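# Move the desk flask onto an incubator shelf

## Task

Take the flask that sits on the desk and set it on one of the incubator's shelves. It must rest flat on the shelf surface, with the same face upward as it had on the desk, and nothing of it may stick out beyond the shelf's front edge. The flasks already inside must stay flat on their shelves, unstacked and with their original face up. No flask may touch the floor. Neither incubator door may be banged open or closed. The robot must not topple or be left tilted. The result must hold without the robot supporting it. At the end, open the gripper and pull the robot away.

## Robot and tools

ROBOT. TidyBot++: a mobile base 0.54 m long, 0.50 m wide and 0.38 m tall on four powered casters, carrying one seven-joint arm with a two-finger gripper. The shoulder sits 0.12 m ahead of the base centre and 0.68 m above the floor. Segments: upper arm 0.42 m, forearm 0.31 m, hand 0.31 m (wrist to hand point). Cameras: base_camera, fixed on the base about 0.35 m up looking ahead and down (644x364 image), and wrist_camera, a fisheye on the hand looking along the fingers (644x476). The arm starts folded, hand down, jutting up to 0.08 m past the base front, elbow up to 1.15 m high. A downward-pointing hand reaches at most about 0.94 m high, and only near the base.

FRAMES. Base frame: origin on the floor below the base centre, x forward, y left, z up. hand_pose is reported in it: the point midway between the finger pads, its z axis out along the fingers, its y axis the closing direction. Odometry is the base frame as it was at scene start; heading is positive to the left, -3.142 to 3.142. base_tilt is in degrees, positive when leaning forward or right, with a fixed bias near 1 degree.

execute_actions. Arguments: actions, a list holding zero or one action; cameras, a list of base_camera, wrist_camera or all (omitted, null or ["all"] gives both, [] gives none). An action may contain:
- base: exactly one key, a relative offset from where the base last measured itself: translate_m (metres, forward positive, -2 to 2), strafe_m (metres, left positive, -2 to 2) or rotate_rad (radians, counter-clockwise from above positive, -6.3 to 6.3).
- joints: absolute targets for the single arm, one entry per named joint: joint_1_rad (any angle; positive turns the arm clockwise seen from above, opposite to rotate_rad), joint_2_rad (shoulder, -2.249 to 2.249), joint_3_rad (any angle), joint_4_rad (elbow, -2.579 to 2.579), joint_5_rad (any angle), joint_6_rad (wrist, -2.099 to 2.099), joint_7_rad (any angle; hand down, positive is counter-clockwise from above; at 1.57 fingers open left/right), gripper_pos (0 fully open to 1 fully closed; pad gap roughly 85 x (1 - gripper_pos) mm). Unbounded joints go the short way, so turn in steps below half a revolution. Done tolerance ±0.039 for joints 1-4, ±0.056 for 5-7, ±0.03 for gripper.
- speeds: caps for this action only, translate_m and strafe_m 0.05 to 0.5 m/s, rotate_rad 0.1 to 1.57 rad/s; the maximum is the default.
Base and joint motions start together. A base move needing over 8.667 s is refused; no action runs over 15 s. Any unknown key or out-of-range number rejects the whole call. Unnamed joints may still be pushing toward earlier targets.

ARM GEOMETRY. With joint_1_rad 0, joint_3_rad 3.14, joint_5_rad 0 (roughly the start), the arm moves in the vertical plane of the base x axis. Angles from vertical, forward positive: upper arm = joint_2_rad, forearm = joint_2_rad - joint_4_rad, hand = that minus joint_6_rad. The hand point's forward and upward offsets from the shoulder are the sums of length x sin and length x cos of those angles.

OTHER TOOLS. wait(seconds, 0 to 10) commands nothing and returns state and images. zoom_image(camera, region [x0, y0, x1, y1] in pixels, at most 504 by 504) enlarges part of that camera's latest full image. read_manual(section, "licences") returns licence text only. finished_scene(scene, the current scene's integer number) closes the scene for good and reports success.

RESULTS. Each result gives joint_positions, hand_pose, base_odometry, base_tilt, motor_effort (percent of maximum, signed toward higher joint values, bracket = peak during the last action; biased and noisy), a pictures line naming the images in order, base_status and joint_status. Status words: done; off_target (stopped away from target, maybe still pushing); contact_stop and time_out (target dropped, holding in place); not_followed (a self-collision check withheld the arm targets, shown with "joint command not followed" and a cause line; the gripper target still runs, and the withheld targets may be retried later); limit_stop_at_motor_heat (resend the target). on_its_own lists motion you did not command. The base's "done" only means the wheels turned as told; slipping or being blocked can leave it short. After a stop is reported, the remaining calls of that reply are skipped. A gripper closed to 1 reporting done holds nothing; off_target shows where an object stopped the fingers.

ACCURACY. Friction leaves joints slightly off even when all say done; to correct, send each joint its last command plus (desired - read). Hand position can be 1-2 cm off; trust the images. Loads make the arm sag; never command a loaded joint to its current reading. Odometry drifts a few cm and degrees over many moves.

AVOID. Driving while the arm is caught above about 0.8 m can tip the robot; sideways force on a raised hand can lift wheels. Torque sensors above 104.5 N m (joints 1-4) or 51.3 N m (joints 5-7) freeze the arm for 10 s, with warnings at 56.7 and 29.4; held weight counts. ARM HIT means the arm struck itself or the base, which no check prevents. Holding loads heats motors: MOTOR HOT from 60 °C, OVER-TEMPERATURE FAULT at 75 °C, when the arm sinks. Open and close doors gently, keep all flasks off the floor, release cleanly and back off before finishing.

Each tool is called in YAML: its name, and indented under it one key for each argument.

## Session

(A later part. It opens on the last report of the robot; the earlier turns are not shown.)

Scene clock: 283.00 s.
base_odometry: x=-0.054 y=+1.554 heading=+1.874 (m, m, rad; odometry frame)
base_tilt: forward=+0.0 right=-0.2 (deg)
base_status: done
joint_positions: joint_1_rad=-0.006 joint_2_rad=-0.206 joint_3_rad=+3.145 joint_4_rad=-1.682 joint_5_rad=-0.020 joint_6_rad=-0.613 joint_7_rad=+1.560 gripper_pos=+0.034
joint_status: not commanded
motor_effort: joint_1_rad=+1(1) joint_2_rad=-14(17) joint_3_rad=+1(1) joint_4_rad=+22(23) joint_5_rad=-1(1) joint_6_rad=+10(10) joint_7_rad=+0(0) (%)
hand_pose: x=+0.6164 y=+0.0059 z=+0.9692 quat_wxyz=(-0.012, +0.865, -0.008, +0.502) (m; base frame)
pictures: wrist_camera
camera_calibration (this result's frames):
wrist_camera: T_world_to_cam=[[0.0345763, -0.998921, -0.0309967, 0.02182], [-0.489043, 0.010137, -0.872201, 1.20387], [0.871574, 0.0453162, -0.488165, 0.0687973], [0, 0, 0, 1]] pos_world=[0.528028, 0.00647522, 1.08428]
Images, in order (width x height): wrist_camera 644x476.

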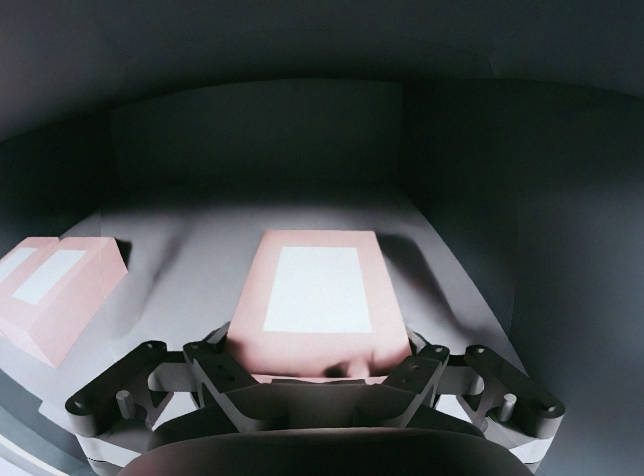

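No contact. A little further, lower, release.

execute_actions:
  actions:
    - {"base":{"translate_m":0.015},"speeds":{"translate_m":0.05},"joints":{"joint_4_rad":-1.715,"joint_6_rad":-0.542}}
  cameras: []

execute_actions:
  actions:
    - {"joints":{"gripper_pos":0}}
  cameras: ["wrist_camera"]

execute_actions:
  actions:
    - {"base":{"translate_m":-0.12},"speeds":{"translate_m":0.06}}
  cameras: ["wrist_camera"]

Scene clock: 299.97 s.
base_odometry: x=-0.059 y=+1.568 heading=+1.874 (m, m, rad; odometry frame)
base_tilt: forward=+0.0 right=-0.2 (deg)
base_status: done
joint_positions: joint_1_rad=-0.006 joint_2_rad=-0.207 joint_3_rad=+3.145 joint_4_rad=-1.698 joint_5_rad=-0.019 joint_6_rad=-0.585 joint_7_rad=+1.560 gripper_pos=+0.034
joint_status: all done
motor_effort: joint_1_rad=+0(0) joint_2_rad=-13(16) joint_3_rad=+1(1) joint_4_rad=+21(22) joint_5_rad=-1(1) joint_6_rad=+9(11) joint_7_rad=+0(0) (%)
hand_pose: x=+0.6183 y=+0.0058 z=+0.9678 quat_wxyz=(-0.012, +0.861, -0.008, +0.508) (m; base frame)
pictures: none
No camera images: the call's "cameras" was empty. Leave "cameras" out to get every camera's image.

Scene clock: 301.07 s.
base_odometry: x=-0.059 y=+1.568 heading=+1.874 (m, m, rad; odometry frame)
base_tilt: forward=+0.0 right=-0.2 (deg)
base_status: not commanded
joint_positions: joint_1_rad=-0.006 joint_2_rad=-0.207 joint_3_rad=+3.145 joint_4_rad=-1.700 joint_5_rad=-0.019 joint_6_rad=-0.585 joint_7_rad=+1.560 gripper_pos=+0.000
joint_status: all done
motor_effort: joint_1_rad=+0(0) joint_2_rad=-13(14) joint_3_rad=+0(1) joint_4_rad=+22(23) joint_5_rad=-1(1) joint_6_rad=+9(10) joint_7_rad=+0(0) (%)
hand_pose: x=+0.6181 y=+0.0058 z=+0.9666 quat_wxyz=(-0.012, +0.862, -0.008, +0.507) (m; base frame)
pictures: wrist_camera
camera_calibration (this result's frames):
wrist_camera: T_world_to_cam=[[0.0343483, -0.998941, -0.0306062, 0.0212923], [-0.479311, 0.010407, -0.877583, 1.20161], [0.876973, 0.0448134, -0.478446, 0.053363], [0, 0, 0, 1]] pos_world=[0.528415, 0.0063732, 1.0807]
Images, in order (width x height): wrist_camera 644x476.

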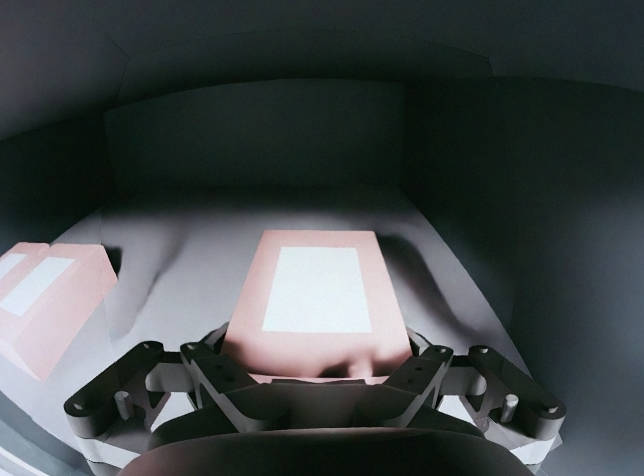

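Scene clock: 303.53 s.
base_odometry: x=-0.023 y=+1.454 heading=+1.874 (m, m, rad; odometry frame)
base_tilt: forward=+0.0 right=-0.2 (deg)
base_status: done
joint_positions: joint_1_rad=-0.006 joint_2_rad=-0.208 joint_3_rad=+3.145 joint_4_rad=-1.701 joint_5_rad=-0.019 joint_6_rad=-0.584 joint_7_rad=+1.560 gripper_pos=+0.000
joint_status: not commanded
motor_effort: joint_1_rad=+0(0) joint_2_rad=-13(18) joint_3_rad=+0(1) joint_4_rad=+21(22) joint_5_rad=-1(1) joint_6_rad=+9(9) joint_7_rad=+0(0) (%)
hand_pose: x=+0.6178 y=+0.0058 z=+0.9671 quat_wxyz=(-0.012, +0.862, -0.008, +0.507) (m; base frame)
pictures: wrist_camera
camera_calibration (this result's frames):
wrist_camera: T_world_to_cam=[[0.0343801, -0.998941, -0.0305685, 0.0212579], [-0.478144, 0.0104183, -0.87822, 1.20185], [0.877608, 0.0448095, -0.477279, 0.0523339], [0, 0, 0, 1]] pos_world=[0.527999, 0.00636908, 1.08112]
Images, in order (width x height): wrist_camera 644x476.

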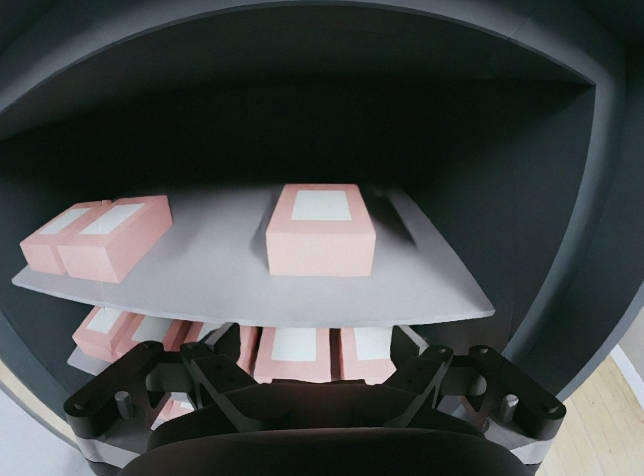

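execute_actions:
  actions:
    - {"base":{"translate_m":-0.7}}
  cameras: ["wrist_camera"]

finished_scene:
  scene: 1

Scene clock: 315.50 s.
base_odometry: x=+0.186 y=+0.785 heading=+1.874 (m, m, rad; odometry frame)
base_tilt: forward=+0.0 right=-0.2 (deg)
base_status: done
joint_positions: joint_1_rad=-0.006 joint_2_rad=-0.210 joint_3_rad=+3.145 joint_4_rad=-1.703 joint_5_rad=-0.019 joint_6_rad=-0.582 joint_7_rad=+1.560 gripper_pos=+0.000
joint_status: not commanded
motor_effort: joint_1_rad=+0(0) joint_2_rad=-12(17) joint_3_rad=+0(0) joint_4_rad=+21(23) joint_5_rad=-1(1) joint_6_rad=+9(10) joint_7_rad=+0(0) (%)
hand_pose: x=+0.6172 y=+0.0058 z=+0.9678 quat_wxyz=(-0.012, +0.861, -0.008, +0.508) (m; base frame)
pictures: wrist_camera
camera_calibration (this result's frames):
wrist_camera: T_world_to_cam=[[0.0344191, -0.998942, -0.0305001, 0.0211954], [-0.475938, 0.010452, -0.879417, 1.20193], [0.878805, 0.0447849, -0.475075, 0.0503145], [0, 0, 0, 1]] pos_world=[0.527099, 0.00635702, 1.08155]
Images, in order (width x height): wrist_camera 644x476.

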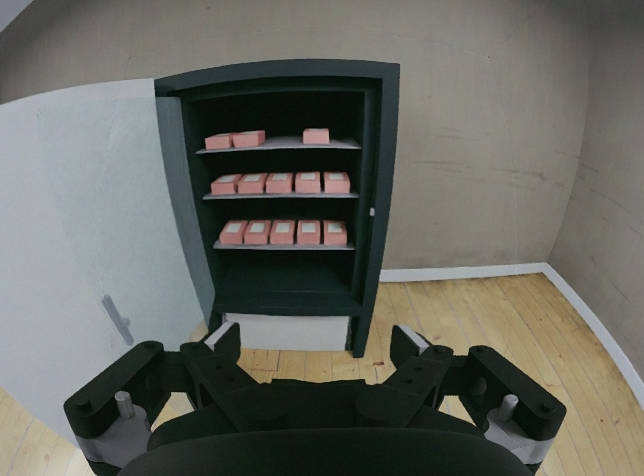

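The scene is finished: the task was done.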